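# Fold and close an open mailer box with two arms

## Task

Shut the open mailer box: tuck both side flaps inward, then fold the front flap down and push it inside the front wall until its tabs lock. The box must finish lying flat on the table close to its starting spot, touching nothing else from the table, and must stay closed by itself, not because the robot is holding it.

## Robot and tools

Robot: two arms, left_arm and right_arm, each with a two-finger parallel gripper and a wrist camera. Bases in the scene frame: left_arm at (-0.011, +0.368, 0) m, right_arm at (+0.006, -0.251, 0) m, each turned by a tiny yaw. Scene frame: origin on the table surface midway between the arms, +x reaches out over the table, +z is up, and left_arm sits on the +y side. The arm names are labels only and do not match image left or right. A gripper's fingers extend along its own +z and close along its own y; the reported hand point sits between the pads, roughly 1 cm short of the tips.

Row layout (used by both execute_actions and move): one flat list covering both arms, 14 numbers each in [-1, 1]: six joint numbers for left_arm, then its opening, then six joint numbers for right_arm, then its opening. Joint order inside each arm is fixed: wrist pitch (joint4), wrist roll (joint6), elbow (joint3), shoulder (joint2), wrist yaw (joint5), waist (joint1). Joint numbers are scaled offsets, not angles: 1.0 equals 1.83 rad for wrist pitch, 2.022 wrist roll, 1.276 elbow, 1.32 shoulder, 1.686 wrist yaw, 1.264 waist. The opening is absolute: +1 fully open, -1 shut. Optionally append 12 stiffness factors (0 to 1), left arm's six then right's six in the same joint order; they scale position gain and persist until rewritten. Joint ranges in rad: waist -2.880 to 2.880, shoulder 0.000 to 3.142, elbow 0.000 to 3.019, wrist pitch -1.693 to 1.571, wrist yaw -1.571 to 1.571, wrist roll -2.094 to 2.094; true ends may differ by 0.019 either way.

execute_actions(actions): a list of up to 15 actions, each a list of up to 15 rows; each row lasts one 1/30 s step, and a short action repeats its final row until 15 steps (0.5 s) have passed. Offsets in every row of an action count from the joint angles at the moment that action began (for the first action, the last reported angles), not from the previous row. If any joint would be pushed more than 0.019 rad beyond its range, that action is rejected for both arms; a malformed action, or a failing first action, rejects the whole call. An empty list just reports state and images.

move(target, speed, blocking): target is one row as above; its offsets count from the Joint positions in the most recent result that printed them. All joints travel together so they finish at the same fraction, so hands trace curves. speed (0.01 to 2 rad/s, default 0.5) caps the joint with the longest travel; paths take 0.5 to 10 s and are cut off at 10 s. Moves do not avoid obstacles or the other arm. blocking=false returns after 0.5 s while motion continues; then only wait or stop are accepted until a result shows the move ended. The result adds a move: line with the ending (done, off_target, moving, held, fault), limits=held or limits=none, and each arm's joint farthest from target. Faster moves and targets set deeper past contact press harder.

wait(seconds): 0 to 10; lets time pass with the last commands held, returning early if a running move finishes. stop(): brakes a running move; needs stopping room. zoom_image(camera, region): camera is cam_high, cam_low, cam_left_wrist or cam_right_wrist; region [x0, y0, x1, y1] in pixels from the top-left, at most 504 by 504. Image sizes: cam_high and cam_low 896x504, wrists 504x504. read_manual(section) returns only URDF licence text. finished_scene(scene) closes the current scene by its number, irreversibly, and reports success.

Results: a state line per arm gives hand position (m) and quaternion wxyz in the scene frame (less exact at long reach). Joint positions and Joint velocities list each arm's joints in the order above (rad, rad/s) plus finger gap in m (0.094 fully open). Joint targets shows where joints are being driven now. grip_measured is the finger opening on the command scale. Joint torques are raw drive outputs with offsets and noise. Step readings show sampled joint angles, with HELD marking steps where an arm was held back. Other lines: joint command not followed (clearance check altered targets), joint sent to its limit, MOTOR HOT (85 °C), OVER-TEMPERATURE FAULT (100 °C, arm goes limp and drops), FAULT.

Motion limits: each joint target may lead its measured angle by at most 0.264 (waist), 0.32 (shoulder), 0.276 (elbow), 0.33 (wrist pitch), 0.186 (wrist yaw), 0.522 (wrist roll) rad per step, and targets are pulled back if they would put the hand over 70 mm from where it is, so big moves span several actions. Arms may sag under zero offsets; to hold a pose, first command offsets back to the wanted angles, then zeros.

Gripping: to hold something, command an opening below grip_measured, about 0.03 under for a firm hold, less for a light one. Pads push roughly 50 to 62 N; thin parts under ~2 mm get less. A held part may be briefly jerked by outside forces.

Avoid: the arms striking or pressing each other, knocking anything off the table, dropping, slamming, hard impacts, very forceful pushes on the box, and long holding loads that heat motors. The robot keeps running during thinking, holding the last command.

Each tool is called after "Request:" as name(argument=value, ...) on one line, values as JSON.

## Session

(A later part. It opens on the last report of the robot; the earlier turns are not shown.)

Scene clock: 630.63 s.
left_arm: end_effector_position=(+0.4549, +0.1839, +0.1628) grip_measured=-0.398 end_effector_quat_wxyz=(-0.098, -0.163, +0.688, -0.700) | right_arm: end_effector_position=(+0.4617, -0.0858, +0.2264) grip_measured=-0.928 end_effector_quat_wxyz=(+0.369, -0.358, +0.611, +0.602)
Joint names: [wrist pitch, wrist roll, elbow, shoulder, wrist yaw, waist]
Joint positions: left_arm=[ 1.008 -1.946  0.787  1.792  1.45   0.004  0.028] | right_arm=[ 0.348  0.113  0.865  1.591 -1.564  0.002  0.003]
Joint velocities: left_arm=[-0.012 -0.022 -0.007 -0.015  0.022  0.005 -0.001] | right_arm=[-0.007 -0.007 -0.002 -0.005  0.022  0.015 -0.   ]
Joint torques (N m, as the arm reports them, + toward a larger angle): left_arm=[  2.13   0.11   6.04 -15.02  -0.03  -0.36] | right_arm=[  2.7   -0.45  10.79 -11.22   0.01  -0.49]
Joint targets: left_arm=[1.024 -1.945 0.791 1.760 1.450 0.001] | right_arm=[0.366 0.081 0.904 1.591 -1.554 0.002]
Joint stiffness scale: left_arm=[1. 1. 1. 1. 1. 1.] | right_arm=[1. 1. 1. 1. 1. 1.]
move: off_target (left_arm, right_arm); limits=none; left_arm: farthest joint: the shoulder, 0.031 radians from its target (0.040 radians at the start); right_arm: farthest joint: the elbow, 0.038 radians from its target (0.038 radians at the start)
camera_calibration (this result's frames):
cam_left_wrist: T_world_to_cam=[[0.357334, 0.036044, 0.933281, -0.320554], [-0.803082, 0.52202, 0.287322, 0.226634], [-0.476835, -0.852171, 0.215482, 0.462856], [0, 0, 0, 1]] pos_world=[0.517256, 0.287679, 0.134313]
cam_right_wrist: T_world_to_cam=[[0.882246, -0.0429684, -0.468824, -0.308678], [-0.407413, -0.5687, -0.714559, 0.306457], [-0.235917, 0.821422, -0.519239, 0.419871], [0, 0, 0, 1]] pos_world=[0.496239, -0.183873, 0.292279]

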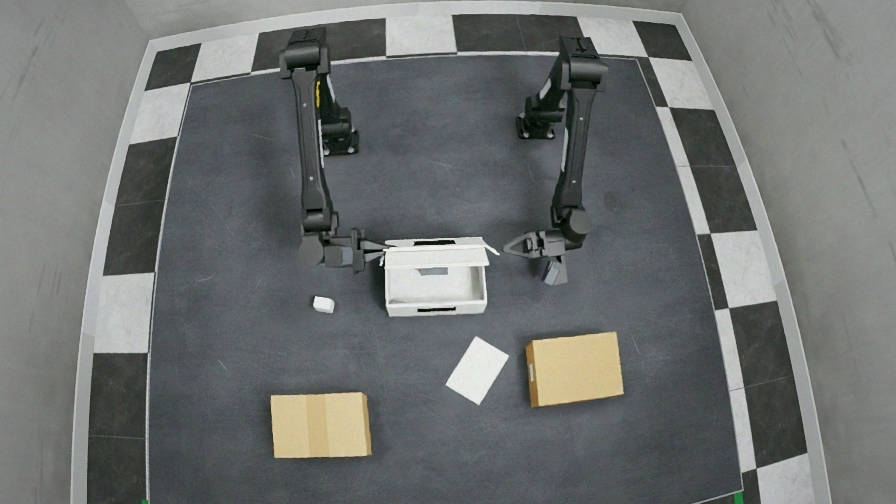

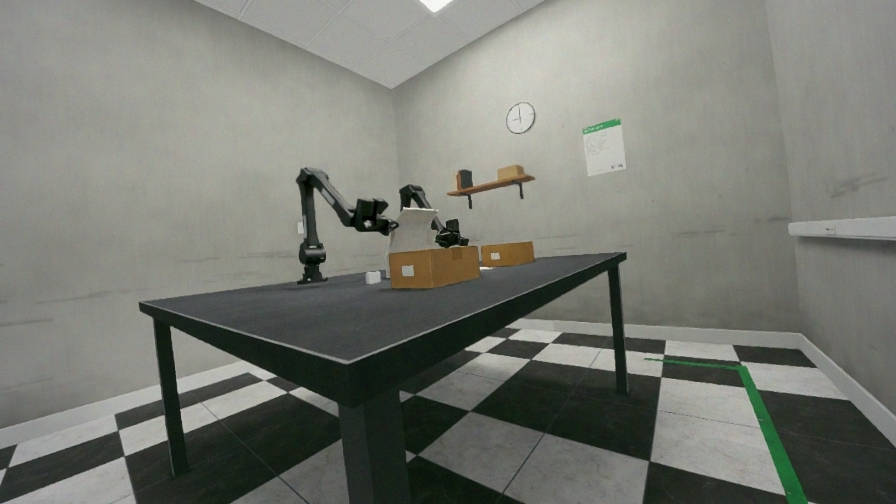

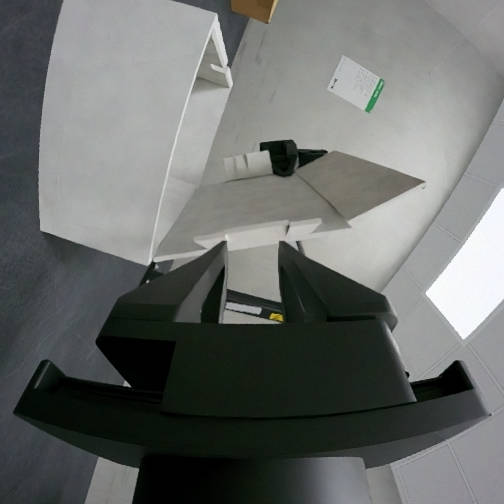

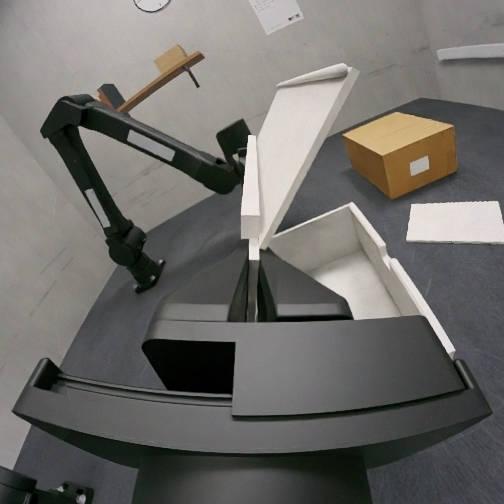

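Request:
move(target=[-0.012,0,0.1,0.05,0,-0.1,-0.4,0.01,-0.016,0.03,0,0.005,0.01,-0.935], speed=0.08)

Scene clock: 641.63 s.
left_arm: end_effector_position=(+0.4634, +0.1382, +0.1611) grip_measured=-0.398 end_effector_quat_wxyz=(-0.128, -0.128, +0.695, -0.696) | right_arm: end_effector_position=(+0.4623, -0.0859, +0.2266) grip_measured=-0.928 end_effector_quat_wxyz=(+0.370, -0.358, +0.611, +0.601)
Joint names: [wrist pitch, wrist roll, elbow, shoulder, wrist yaw, waist]
Joint positions: left_arm=[ 0.988 -1.946  0.869  1.846  1.451 -0.088  0.028] | right_arm=[ 0.348  0.111  0.866  1.591 -1.561  0.002  0.003]
Joint velocities: left_arm=[-0.007 -0.051  0.002 -0.005  0.081 -0.005  0.001] | right_arm=[-0.017  0.051 -0.007 -0.005 -0.007 -0.015  0.001]
Joint torques (N m, as the arm reports them, + toward a larger angle): left_arm=[  1.34   0.1    9.65 -12.31  -0.09  -2.75] | right_arm=[  2.64  -0.46  10.57 -11.36  -0.11   0.32]
Joint targets: left_arm=[0.986 -1.946 0.914 1.858 1.450 -0.122] | right_arm=[0.366 0.081 0.903 1.591 -1.555 0.015]
Joint stiffness scale: left_arm=[1. 1. 1. 1. 1. 1.] | right_arm=[1. 1. 1. 1. 1. 1.]
move: off_target (left_arm, right_arm); limits=none; left_arm: farthest joint: the elbow, 0.045 radians from its target (0.128 radians at the start); right_arm: farthest joint: the elbow, 0.037 radians from its target (0.038 radians at the start)
camera_calibration (this result's frames):
cam_left_wrist: T_world_to_cam=[[0.351351, 0.00334211, 0.936238, -0.313501], [-0.752998, 0.595262, 0.280459, 0.225625], [-0.55637, -0.803525, 0.211662, 0.459104], [0, 0, 0, 1]] pos_world=[0.535475, 0.235643, 0.133058]
cam_right_wrist: T_world_to_cam=[[0.883573, -0.0452616, -0.4661, -0.31059], [-0.406446, -0.568478, -0.715286, 0.306654], [-0.232593, 0.821453, -0.520688, 0.418974], [0, 0, 0, 1]] pos_world=[0.496518, -0.183899, 0.292734]

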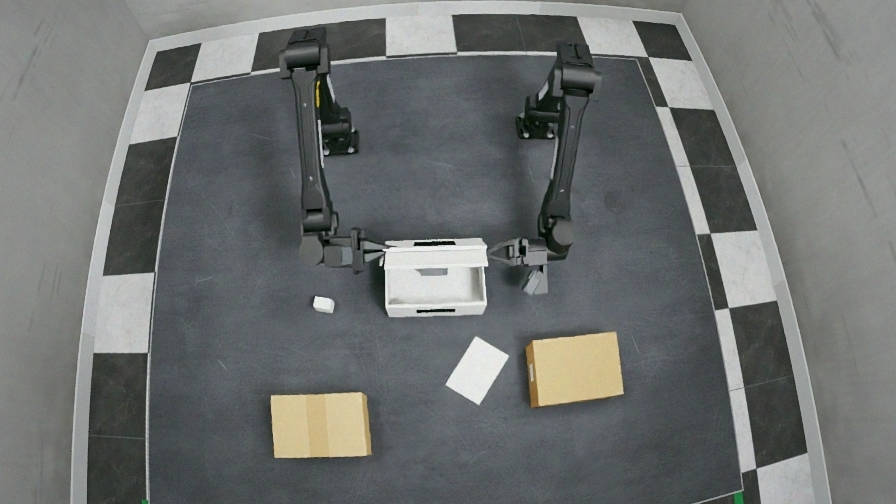

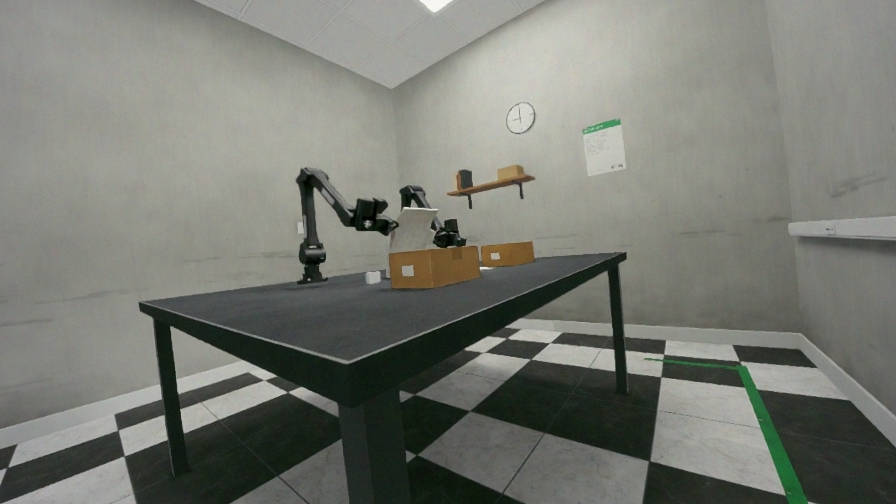

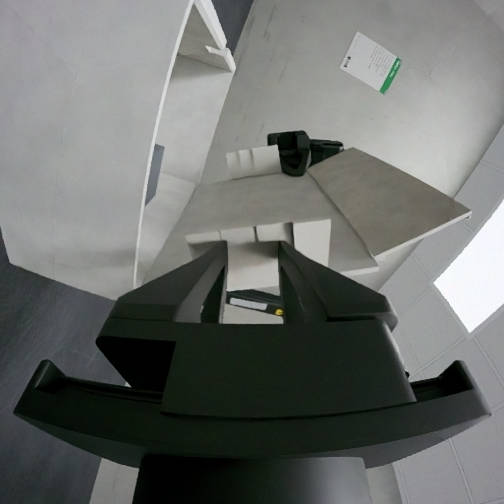

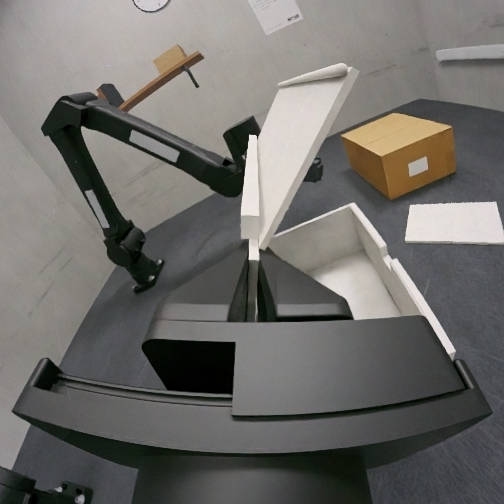

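Request:
move(target=[-0.008,0,0.075,0.035,0,-0.105,-0.4,0.01,-0.016,0.03,0,0.005,0.02,-0.935], speed=0.08)

Scene clock: 655.20 s.
left_arm: end_effector_position=(+0.4579, +0.0867, +0.1620) grip_measured=-0.398 end_effector_quat_wxyz=(-0.157, -0.090, +0.700, -0.691) | right_arm: end_effector_position=(+0.4609, -0.0851, +0.2278) grip_measured=-0.928 end_effector_quat_wxyz=(+0.372, -0.363, +0.607, +0.601)
Joint names: [wrist pitch, wrist roll, elbow, shoulder, wrist yaw, waist]
Joint positions: left_arm=[ 0.975 -1.946  0.93   1.88   1.445 -0.19   0.028] | right_arm=[ 0.348  0.103  0.866  1.589 -1.567  0.004  0.003]
Joint velocities: left_arm=[-0.002 -0.007 -0.007  0.015 -0.037 -0.024 -0.001] | right_arm=[-0.007  0.007 -0.002 -0.024 -0.022 -0.015  0.   ]
Joint torques (N m, as the arm reports them, + toward a larger angle): left_arm=[  1.35   0.1    9.11 -13.03   0.19  -2.56] | right_arm=[  2.66  -0.33  10.87 -10.8    0.18   1.83]
Joint targets: left_arm=[0.973 -1.946 0.965 1.892 1.450 -0.221] | right_arm=[0.366 0.079 0.905 1.591 -1.553 0.028]
Joint stiffness scale: left_arm=[1. 1. 1. 1. 1. 1.] | right_arm=[1. 1. 1. 1. 1. 1.]
move: off_target (left_arm, right_arm); limits=none; left_arm: farthest joint: the elbow, 0.035 radians from its target (0.095 radians at the start); right_arm: farthest joint: the elbow, 0.038 radians from its target (0.038 radians at the start)
camera_calibration (this result's frames):
cam_left_wrist: T_world_to_cam=[[0.33819, -0.0276517, 0.940671, -0.304291], [-0.695861, 0.665595, 0.269742, 0.221414], [-0.633565, -0.745801, 0.205856, 0.445752], [0, 0, 0, 1]] pos_world=[0.539395, 0.176656, 0.134752]
cam_right_wrist: T_world_to_cam=[[0.888814, -0.0379112, -0.456697, -0.312679], [-0.394646, -0.569897, -0.720744, 0.303034], [-0.232946, 0.820841, -0.521494, 0.41898], [0, 0, 0, 1]] pos_world=[0.495104, -0.183072, 0.294106]

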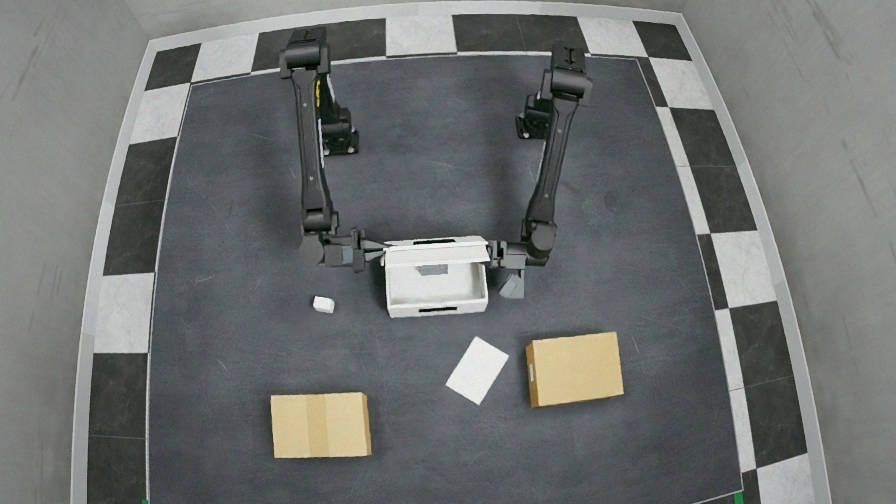

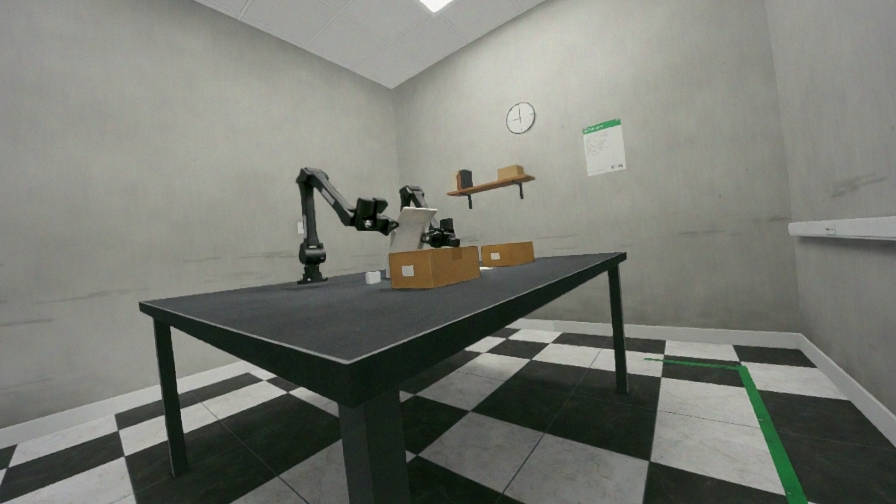

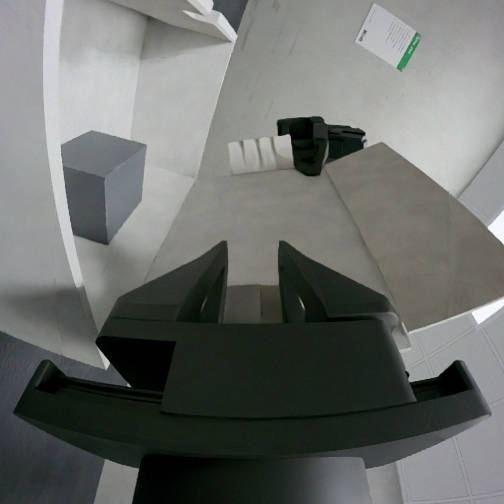

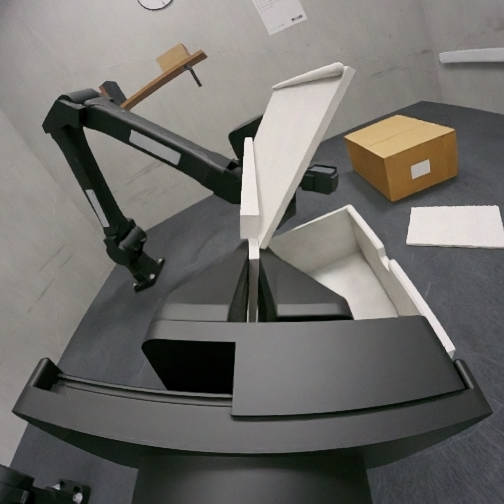

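Request:
move(target=[0,0,0.03,0,0,0.17,-0.4,0.01,-0.012,0.03,0,0.005,0.0,-0.935], speed=0.15)

Scene clock: 661.97 s.
left_arm: end_effector_position=(+0.5071, +0.1929, +0.1620) grip_measured=-0.398 end_effector_quat_wxyz=(-0.082, -0.164, +0.687, -0.703) | right_arm: end_effector_position=(+0.4608, -0.0850, +0.2282) grip_measured=-0.928 end_effector_quat_wxyz=(+0.372, -0.364, +0.606, +0.601)
Joint names: [wrist pitch, wrist roll, elbow, shoulder, wrist yaw, waist]
Joint positions: left_arm=[ 0.975 -1.946  0.93   1.88   1.445  0.024  0.028] | right_arm=[ 0.348  0.101  0.867  1.589 -1.569  0.004  0.003]
Joint velocities: left_arm=[ 0.002  0.007  0.007 -0.005 -0.007  0.024  0.001] | right_arm=[-0.002  0.007 -0.027 -0.015  0.051  0.005 -0.   ]
Joint torques (N m, as the arm reports them, + toward a larger angle): left_arm=[  1.4    0.11   9.32 -14.06  -0.03   0.54] | right_arm=[  2.68  -0.34  10.7  -10.84   0.05   0.22]
Joint targets: left_arm=[0.975 -1.946 0.968 1.880 1.445 0.025] | right_arm=[0.366 0.078 0.905 1.589 -1.559 0.004]
Joint stiffness scale: left_arm=[1. 1. 1. 1. 1. 1.] | right_arm=[1. 1. 1. 1. 1. 1.]
move: off_target (left_arm, right_arm); limits=none; left_arm: farthest joint: the elbow, 0.039 radians from its target (0.039 radians at the start); right_arm: farthest joint: the elbow, 0.037 radians from its target (0.037 radians at the start)
camera_calibration (this result's frames):
cam_left_wrist: T_world_to_cam=[[0.336314, 0.0450687, 0.940671, -0.33107], [-0.821728, 0.502001, 0.269737, 0.280333], [-0.460061, -0.863692, 0.205864, 0.490898], [0, 0, 0, 1]] pos_world=[0.567545, 0.298178, 0.134753]
cam_right_wrist: T_world_to_cam=[[0.889753, -0.0360648, -0.455015, -0.313081], [-0.392238, -0.570221, -0.721801, 0.302465], [-0.233428, 0.820699, -0.521502, 0.419218], [0, 0, 0, 1]] pos_world=[0.49506, -0.182871, 0.294487]

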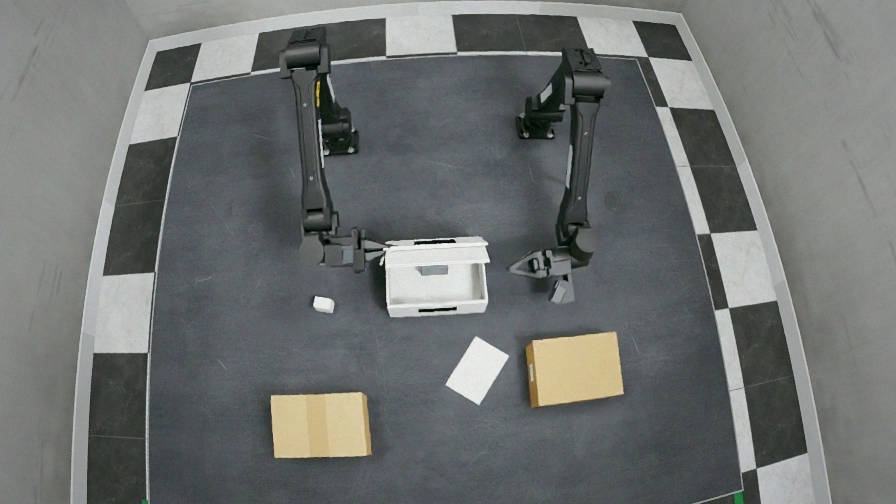

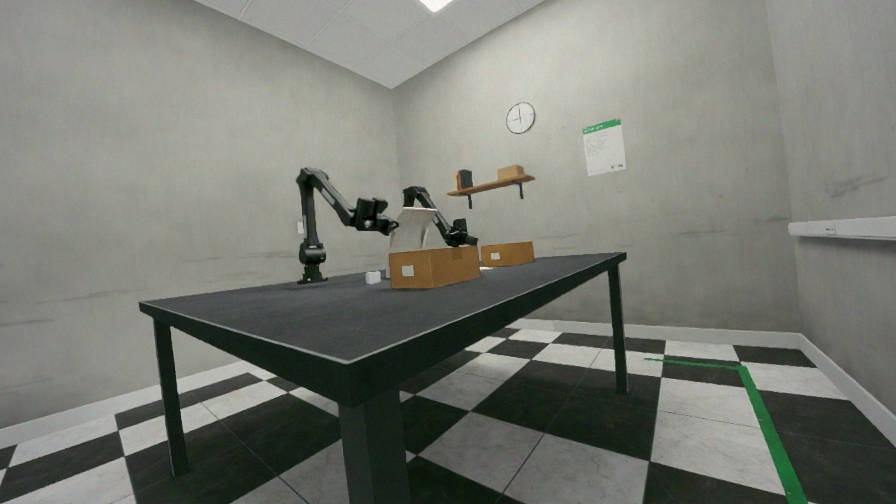

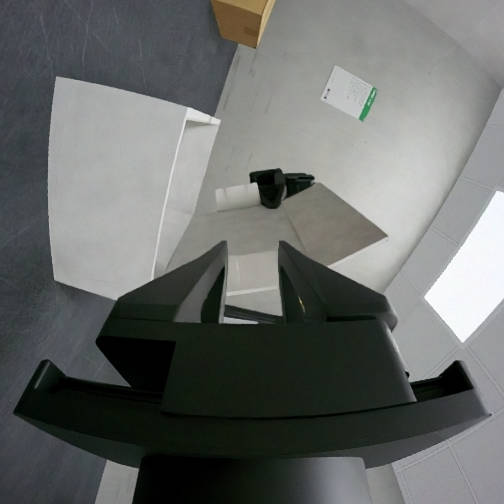

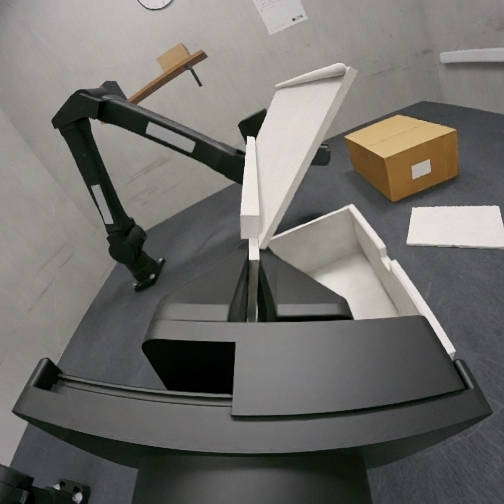

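Request:
move(target=[-0.285,0.81,0.25,-0.185,0,0,-1,0.01,-0.012,0.03,0,0.005,0.0,-0.935], speed=1.0)

Request:
move(target=[0.005,0,0.035,0,0,-0.17,-1,0.01,-0.012,0.03,0,0.005,0.0,-0.935], speed=0.3)

Scene clock: 689.93 s.
left_arm: end_effector_position=(+0.5496, +0.1926, +0.3340) grip_measured=-0.991 end_effector_quat_wxyz=(+0.447, +0.379, +0.597, -0.548) | right_arm: end_effector_position=(+0.4606, -0.0850, +0.2280) grip_measured=-0.928 end_effector_quat_wxyz=(+0.372, -0.364, +0.606, +0.601)
Joint names: [wrist pitch, wrist roll, elbow, shoulder, wrist yaw, waist]
Joint positions: left_arm=[ 0.459 -0.324  1.205  1.66   1.445  0.024  0.   ] | right_arm=[ 0.348  0.102  0.866  1.589 -1.569  0.004  0.003]
Joint velocities: left_arm=[-0.002  0.037 -0.007 -0.024 -0.066 -0.015 -0.   ] | right_arm=[-0.007 -0.037  0.007  0.015  0.066 -0.005 -0.   ]
Joint torques (N m, as the arm reports them, + toward a larger angle): left_arm=[  1.06   0.18  12.4  -15.89  -0.04  -0.19] | right_arm=[  2.64  -0.36  10.85 -10.7   -0.01   0.23]
Joint targets: left_arm=[0.453 -0.308 1.249 1.636 1.445 0.024] | right_arm=[0.366 0.077 0.905 1.589 -1.561 0.004]
Joint stiffness scale: left_arm=[1. 1. 1. 1. 1. 1.] | right_arm=[1. 1. 1. 1. 1. 1.]
move: off_target (left_arm, right_arm); limits=none; left_arm: farthest joint: the elbow, 0.044 radians from its target (0.319 radians at the start); right_arm: farthest joint: the elbow, 0.039 radians from its target (0.038 radians at the start)
camera_calibration (this result's frames):
cam_left_wrist: T_world_to_cam=[[-0.944461, -0.10966, 0.309787, 0.437256], [-0.316116, 0.560759, -0.765258, 0.325466], [-0.0897974, -0.820685, -0.56428, 0.520164], [0, 0, 0, 1]] pos_world=[0.562566, 0.292333, 0.407128]
cam_right_wrist: T_world_to_cam=[[0.889245, -0.0356796, -0.456037, -0.312449], [-0.39286, -0.57025, -0.72144, 0.302383], [-0.234314, 0.820696, -0.52111, 0.419341], [0, 0, 0, 1]] pos_world=[0.494896, -0.182866, 0.294185]

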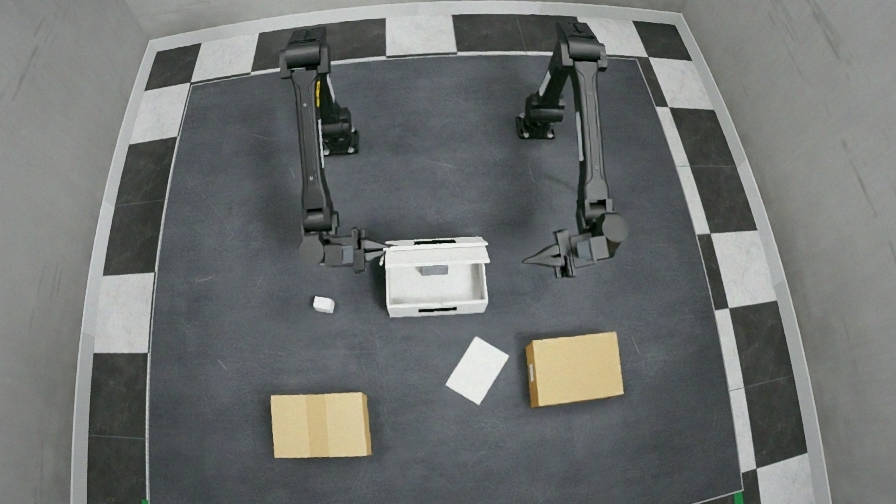

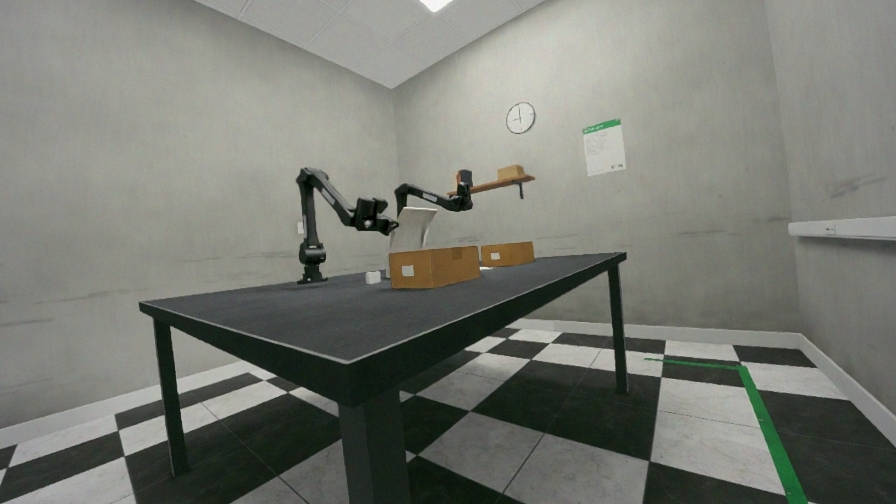

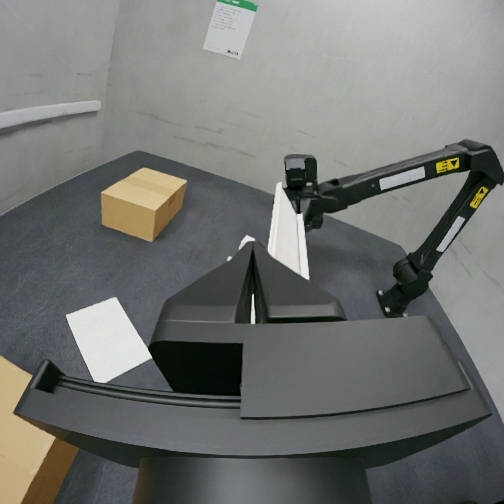

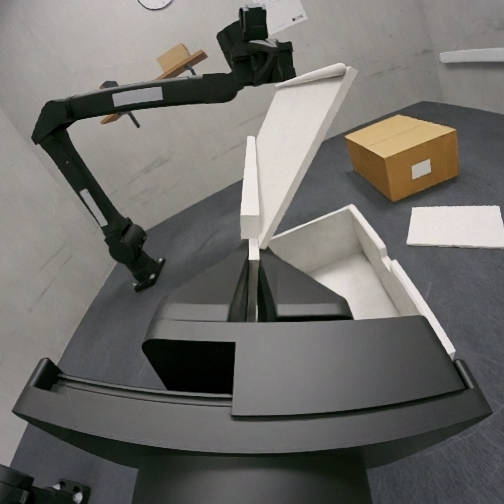

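Scene clock: 691.07 s.
left_arm: end_effector_position=(+0.4976, +0.0746, +0.3333) grip_measured=-0.991 end_effector_quat_wxyz=(+0.384, +0.442, +0.552, -0.594) | right_arm: end_effector_position=(+0.4606, -0.0850, +0.2280) grip_measured=-0.928 end_effector_quat_wxyz=(+0.372, -0.364, +0.606, +0.601)
Joint names: [wrist pitch, wrist roll, elbow, shoulder, wrist yaw, waist]
Joint positions: left_arm=[ 0.459 -0.324  1.203  1.66   1.445 -0.195  0.   ] | right_arm=[ 0.348  0.102  0.866  1.589 -1.569  0.004  0.003]
Joint velocities: left_arm=[ 0.007  0.066  0.002 -0.024  0.007 -0.015  0.   ] | right_arm=[-0.012 -0.051 -0.007 -0.005 -0.051 -0.015  0.   ]
Joint torques (N m, as the arm reports them, + toward a larger angle): left_arm=[  1.77   0.05  12.6  -14.38  -0.04   0.27] | right_arm=[  2.5   -0.31  10.73 -11.29  -0.03  -0.45]
Joint targets: left_arm=[0.468 -0.324 1.249 1.660 1.445 -0.190] | right_arm=[0.366 0.077 0.905 1.589 -1.561 0.004]
Joint stiffness scale: left_arm=[1. 1. 1. 1. 1. 1.] | right_arm=[1. 1. 1. 1. 1. 1.]
move: off_target (left_arm, right_arm); limits=none; left_arm: farthest joint: the elbow, 0.047 radians from its target (0.045 radians at the start); right_arm: farthest joint: the elbow, 0.038 radians from its target (0.038 radians at the start)
camera_calibration (this result's frames):
cam_left_wrist: T_world_to_cam=[[-0.945194, 0.0987301, 0.311226, 0.359762], [-0.187426, 0.616443, -0.764768, 0.30629], [-0.267358, -0.781186, -0.564153, 0.503704], [0, 0, 0, 1]] pos_world=[0.532121, 0.169157, 0.40644]
cam_right_wrist: T_world_to_cam=[[0.889245, -0.0356796, -0.456037, -0.312449], [-0.39286, -0.57025, -0.72144, 0.302383], [-0.234314, 0.820696, -0.52111, 0.419341], [0, 0, 0, 1]] pos_world=[0.494896, -0.182866, 0.294185]

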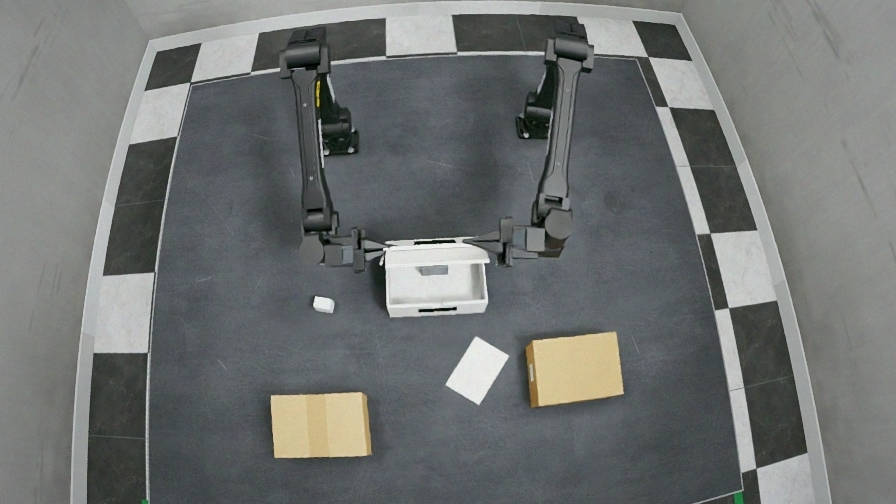

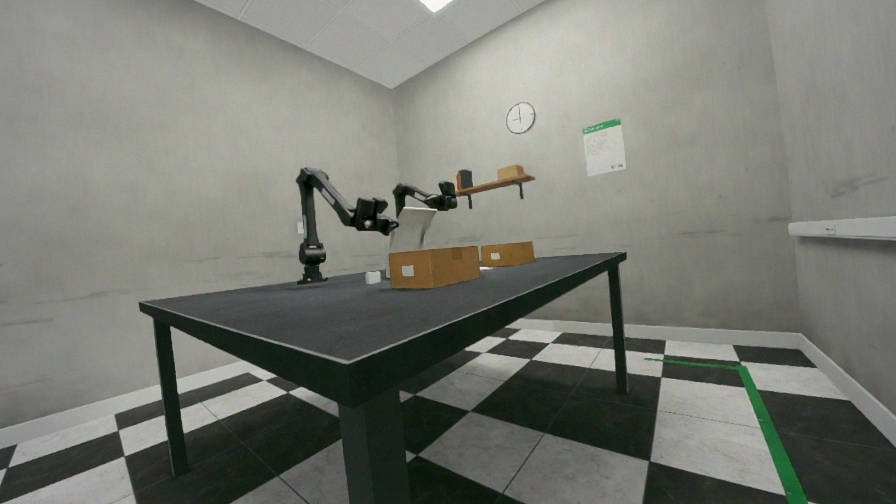

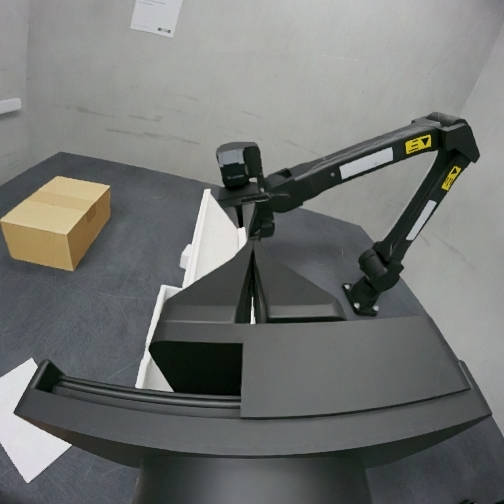

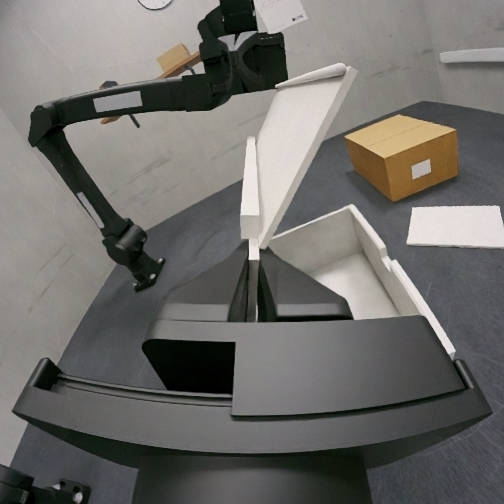

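Go to W2.

Request:
move(target=[0.11,0,-0.015,0.132,0,0,-1,0.01,-0.012,0.03,0,0.005,0.0,-0.935], speed=0.1)

Scene clock: 699.07 s.
left_arm: end_effector_position=(+0.5177, +0.0700, +0.2588) grip_measured=-0.991 end_effector_quat_wxyz=(+0.389, +0.446, +0.548, -0.592) | right_arm: end_effector_position=(+0.4608, -0.0850, +0.2279) grip_measured=-0.928 end_effector_quat_wxyz=(+0.372, -0.364, +0.607, +0.601)
Joint names: [wrist pitch, wrist roll, elbow, shoulder, wrist yaw, waist]
Joint positions: left_arm=[ 0.646 -0.324  1.181  1.811  1.445 -0.195  0.   ] | right_arm=[ 0.348  0.102  0.866  1.589 -1.568  0.004  0.003]
Joint velocities: left_arm=[-0.012 -0.051  0.002  0.005  0.022 -0.005  0.002] | right_arm=[ 0.007  0.051  0.007 -0.024  0.007 -0.015 -0.001]
Joint torques (N m, as the arm reports them, + toward a larger angle): left_arm=[  1.98   0.05   8.24 -13.22  -0.04  -0.08] | right_arm=[  2.72  -0.36  10.75 -11.45  -0.08  -0.57]
Joint targets: left_arm=[0.660 -0.324 1.184 1.834 1.445 -0.195] | right_arm=[0.366 0.077 0.905 1.589 -1.561 0.004]
Joint stiffness scale: left_arm=[1. 1. 1. 1. 1. 1.] | right_arm=[1. 1. 1. 1. 1. 1.]
move: off_target (left_arm, right_arm); limits=none; left_arm: farthest joint: the shoulder, 0.023 radians from its target (0.175 radians at the start); right_arm: farthest joint: the elbow, 0.038 radians from its target (0.038 radians at the start)
camera_calibration (this result's frames):
cam_left_wrist: T_world_to_cam=[[-0.949492, 0.0997266, 0.297523, 0.408112], [-0.176594, 0.613931, -0.769352, 0.251677], [-0.259383, -0.783035, -0.565311, 0.459687], [0, 0, 0, 1]] pos_world=[0.551179, 0.164738, 0.332072]
cam_right_wrist: T_world_to_cam=[[0.889191, -0.037197, -0.456022, -0.312817], [-0.393675, -0.570095, -0.721119, 0.302723], [-0.233152, 0.820737, -0.521566, 0.418923], [0, 0, 0, 1]] pos_world=[0.495001, -0.182881, 0.294144]

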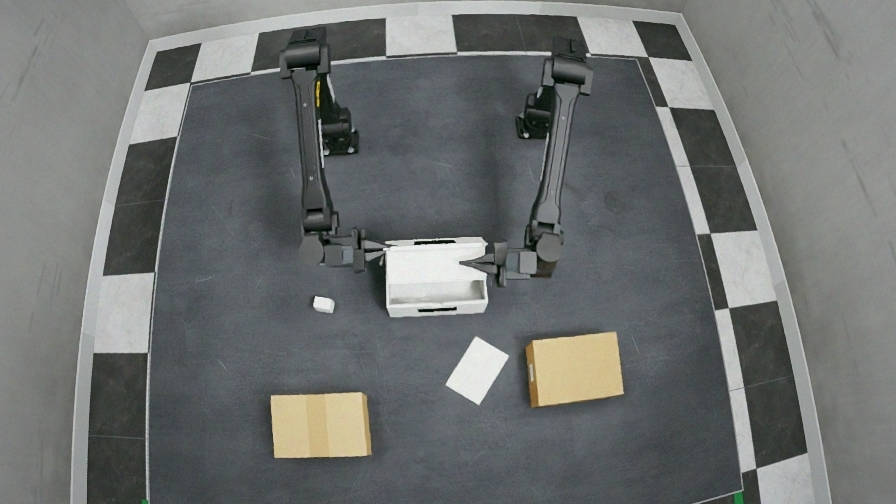

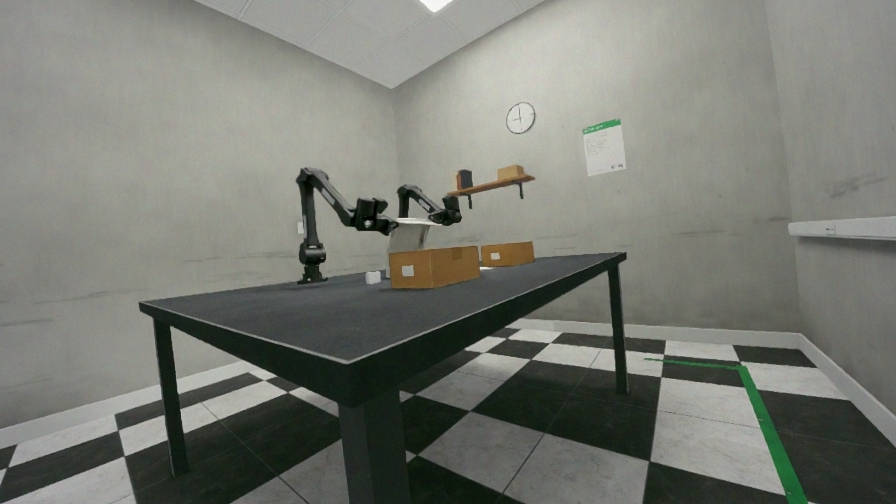

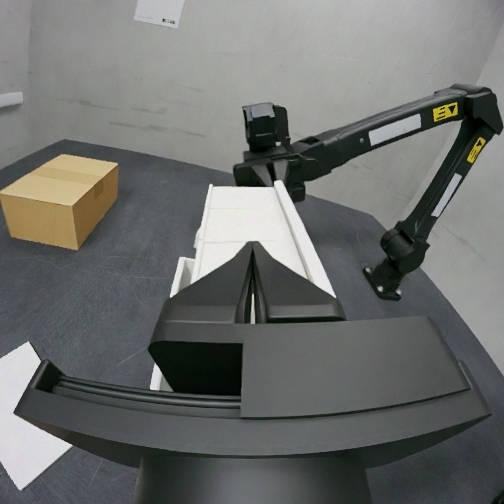

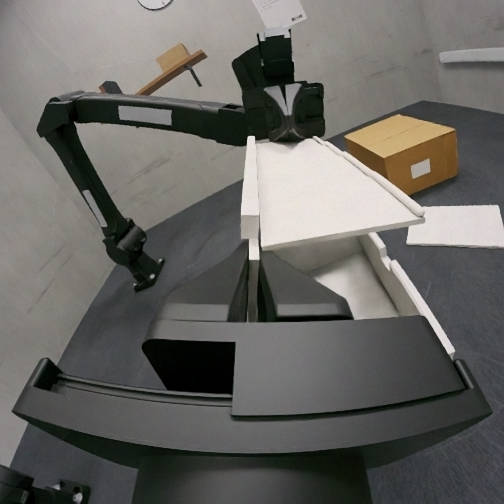

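Request:
move(target=[0.045,-0.3,0.055,0.1,0,0,-1,0.01,-0.012,0.03,0,0.005,0.0,-0.935], speed=0.3)

Request:
move(target=[0.065,-0.25,-0.13,-0.075,0,0,-1,0.01,-0.012,0.03,0,0.005,0.0,-0.935], speed=0.2)

Scene clock: 716.93 s.
left_arm: end_effector_position=(+0.5350, +0.0660, +0.2242) grip_measured=-0.992 end_effector_quat_wxyz=(+0.200, +0.267, +0.654, -0.679) | right_arm: end_effector_position=(+0.4621, -0.0850, +0.2272) grip_measured=-0.927 end_effector_quat_wxyz=(+0.373, -0.361, +0.610, +0.599)
Joint names: [wrist pitch, wrist roll, elbow, shoulder, wrist yaw, waist]
Joint positions: left_arm=[ 0.716 -0.922  1.213  1.905  1.445 -0.195  0.   ] | right_arm=[ 0.348  0.104  0.866  1.589 -1.559  0.004  0.003]
Joint velocities: left_arm=[-0.012  0.037 -0.012 -0.015 -0.066 -0.024 -0.001] | right_arm=[-0.002  0.022  0.007 -0.015 -0.022 -0.015 -0.   ]
Joint torques (N m, as the arm reports them, + toward a larger angle): left_arm=[  1.94   0.01  10.92 -13.13  -0.06  -0.1 ] | right_arm=[  2.61  -0.29  10.88 -10.62  -0.36  -0.16]
Joint targets: left_arm=[0.729 -0.930 1.252 1.943 1.445 -0.195] | right_arm=[0.366 0.078 0.905 1.589 -1.559 0.004]
Joint stiffness scale: left_arm=[1. 1. 1. 1. 1. 1.] | right_arm=[1. 1. 1. 1. 1. 1.]
move: off_target (left_arm, right_arm); limits=none; left_arm: farthest joint: the shoulder, 0.038 radians from its target (0.132 radians at the start); right_arm: farthest joint: the elbow, 0.038 radians from its target (0.038 radians at the start)
camera_calibration (this result's frames):
cam_left_wrist: T_world_to_cam=[[-0.62332, 0.0682105, 0.778986, 0.154889], [-0.562166, 0.653362, -0.507038, 0.375433], [-0.543545, -0.753967, -0.368908, 0.547541], [0, 0, 0, 1]] pos_world=[0.605214, 0.156969, 0.271694]
cam_right_wrist: T_world_to_cam=[[0.887789, -0.0459061, -0.457955, -0.313938], [-0.400001, -0.569136, -0.718389, 0.305107], [-0.227661, 0.820961, -0.523636, 0.416839], [0, 0, 0, 1]] pos_world=[0.495652, -0.182973, 0.293688]

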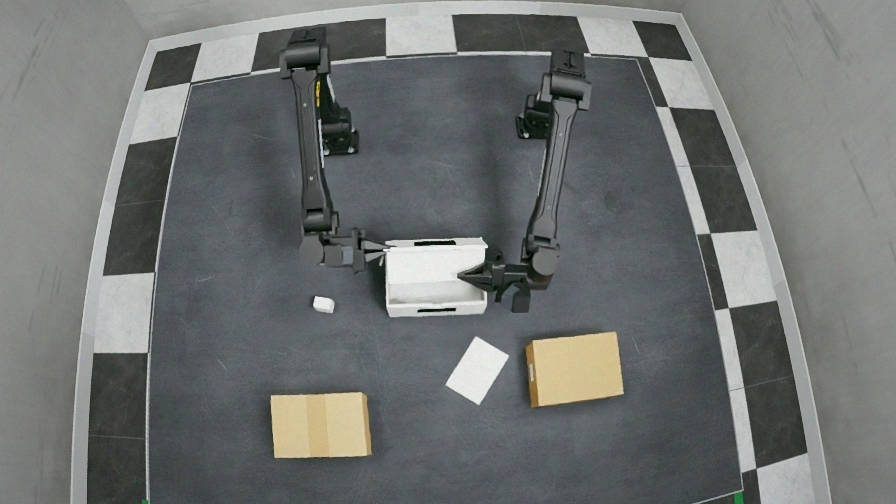

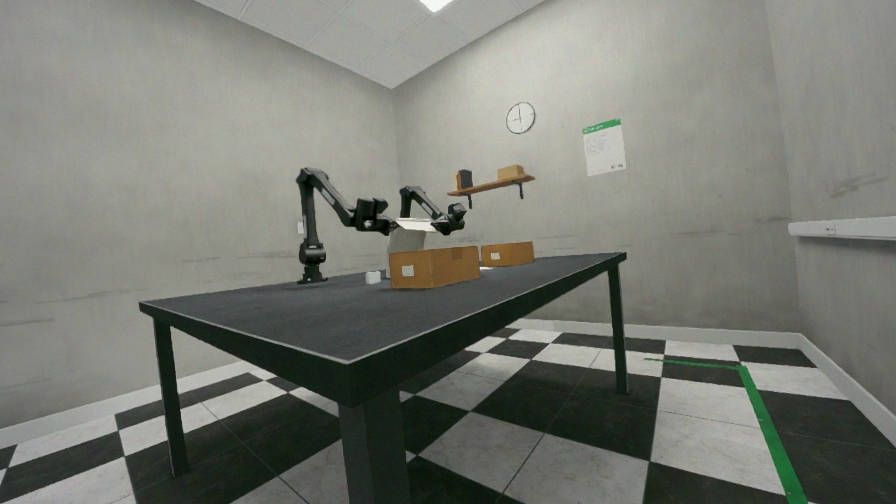

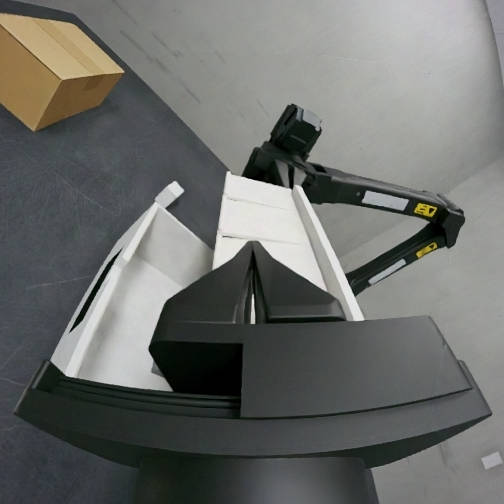

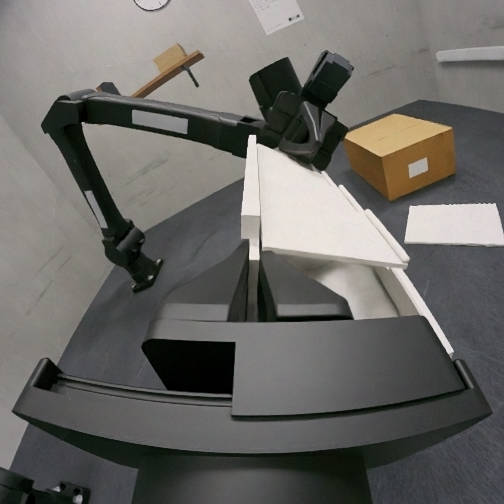

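Scene clock: 720.07 s.
left_arm: end_effector_position=(+0.4923, +0.0789, +0.2053) grip_measured=-0.992 end_effector_quat_wxyz=(+0.032, +0.095, +0.700, -0.707) | right_arm: end_effector_position=(+0.4594, -0.0850, +0.2286) grip_measured=-0.927 end_effector_quat_wxyz=(+0.372, -0.367, +0.604, +0.601)
Joint names: [wrist pitch, wrist roll, elbow, shoulder, wrist yaw, waist]
Joint positions: left_arm=[ 0.818 -1.414  1.052  1.847  1.438 -0.191  0.   ] | right_arm=[ 0.348  0.097  0.865  1.587 -1.573  0.004  0.003]
Joint velocities: left_arm=[-0.007 -0.022 -0.022 -0.005 -0.022  0.015  0.001] | right_arm=[-0.007  0.051 -0.002  0.005  0.007 -0.005  0.001]
Joint torques (N m, as the arm reports them, + toward a larger angle): left_arm=[  2.22   0.01   6.67 -17.87   0.25  -0.51] | right_arm=[  2.59  -0.27  10.88 -11.09   0.51  -0.42]
Joint targets: left_arm=[0.835 -1.427 1.047 1.806 1.445 -0.196] | right_arm=[0.366 0.079 0.905 1.589 -1.551 0.004]
Joint stiffness scale: left_arm=[1. 1. 1. 1. 1. 1.] | right_arm=[1. 1. 1. 1. 1. 1.]
move: off_target (left_arm, right_arm); limits=none; left_arm: farthest joint: the shoulder, 0.041 radians from its target (0.099 radians at the start); right_arm: farthest joint: the elbow, 0.039 radians from its target (0.038 radians at the start)
camera_calibration (this result's frames):
cam_left_wrist: T_world_to_cam=[[-0.181859, 0.021534, 0.983089, -0.113472], [-0.733809, 0.662531, -0.150257, 0.344], [-0.654562, -0.748725, -0.104685, 0.527094], [0, 0, 0, 1]] pos_world=[0.57681, 0.169181, 0.21842]
cam_right_wrist: T_world_to_cam=[[0.891795, -0.0319119, -0.451312, -0.313089], [-0.386964, -0.570669, -0.72429, 0.300329], [-0.234436, 0.82056, -0.521268, 0.419491], [0, 0, 0, 1]] pos_world=[0.493772, -0.18282, 0.294891]

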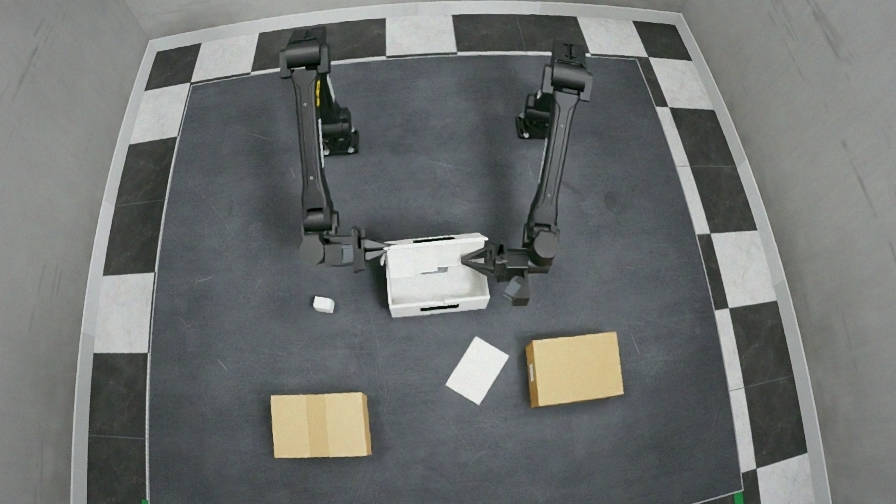

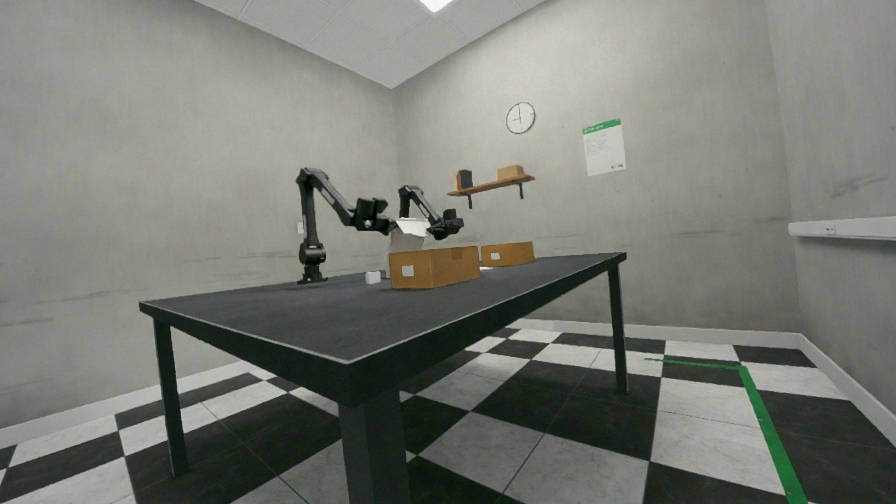

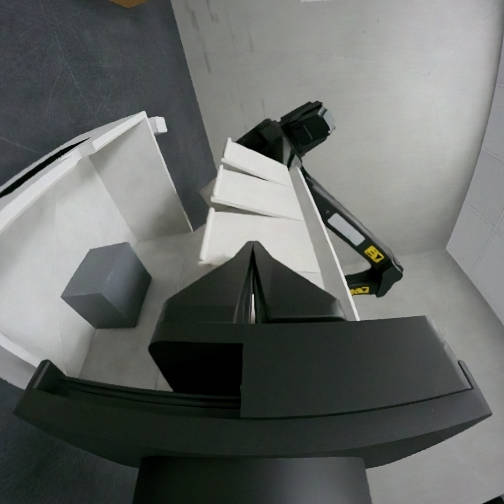

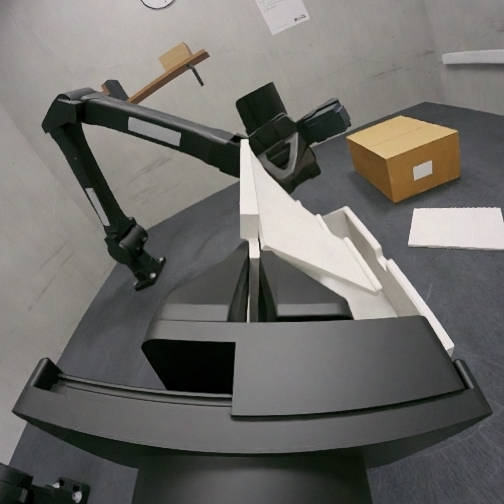

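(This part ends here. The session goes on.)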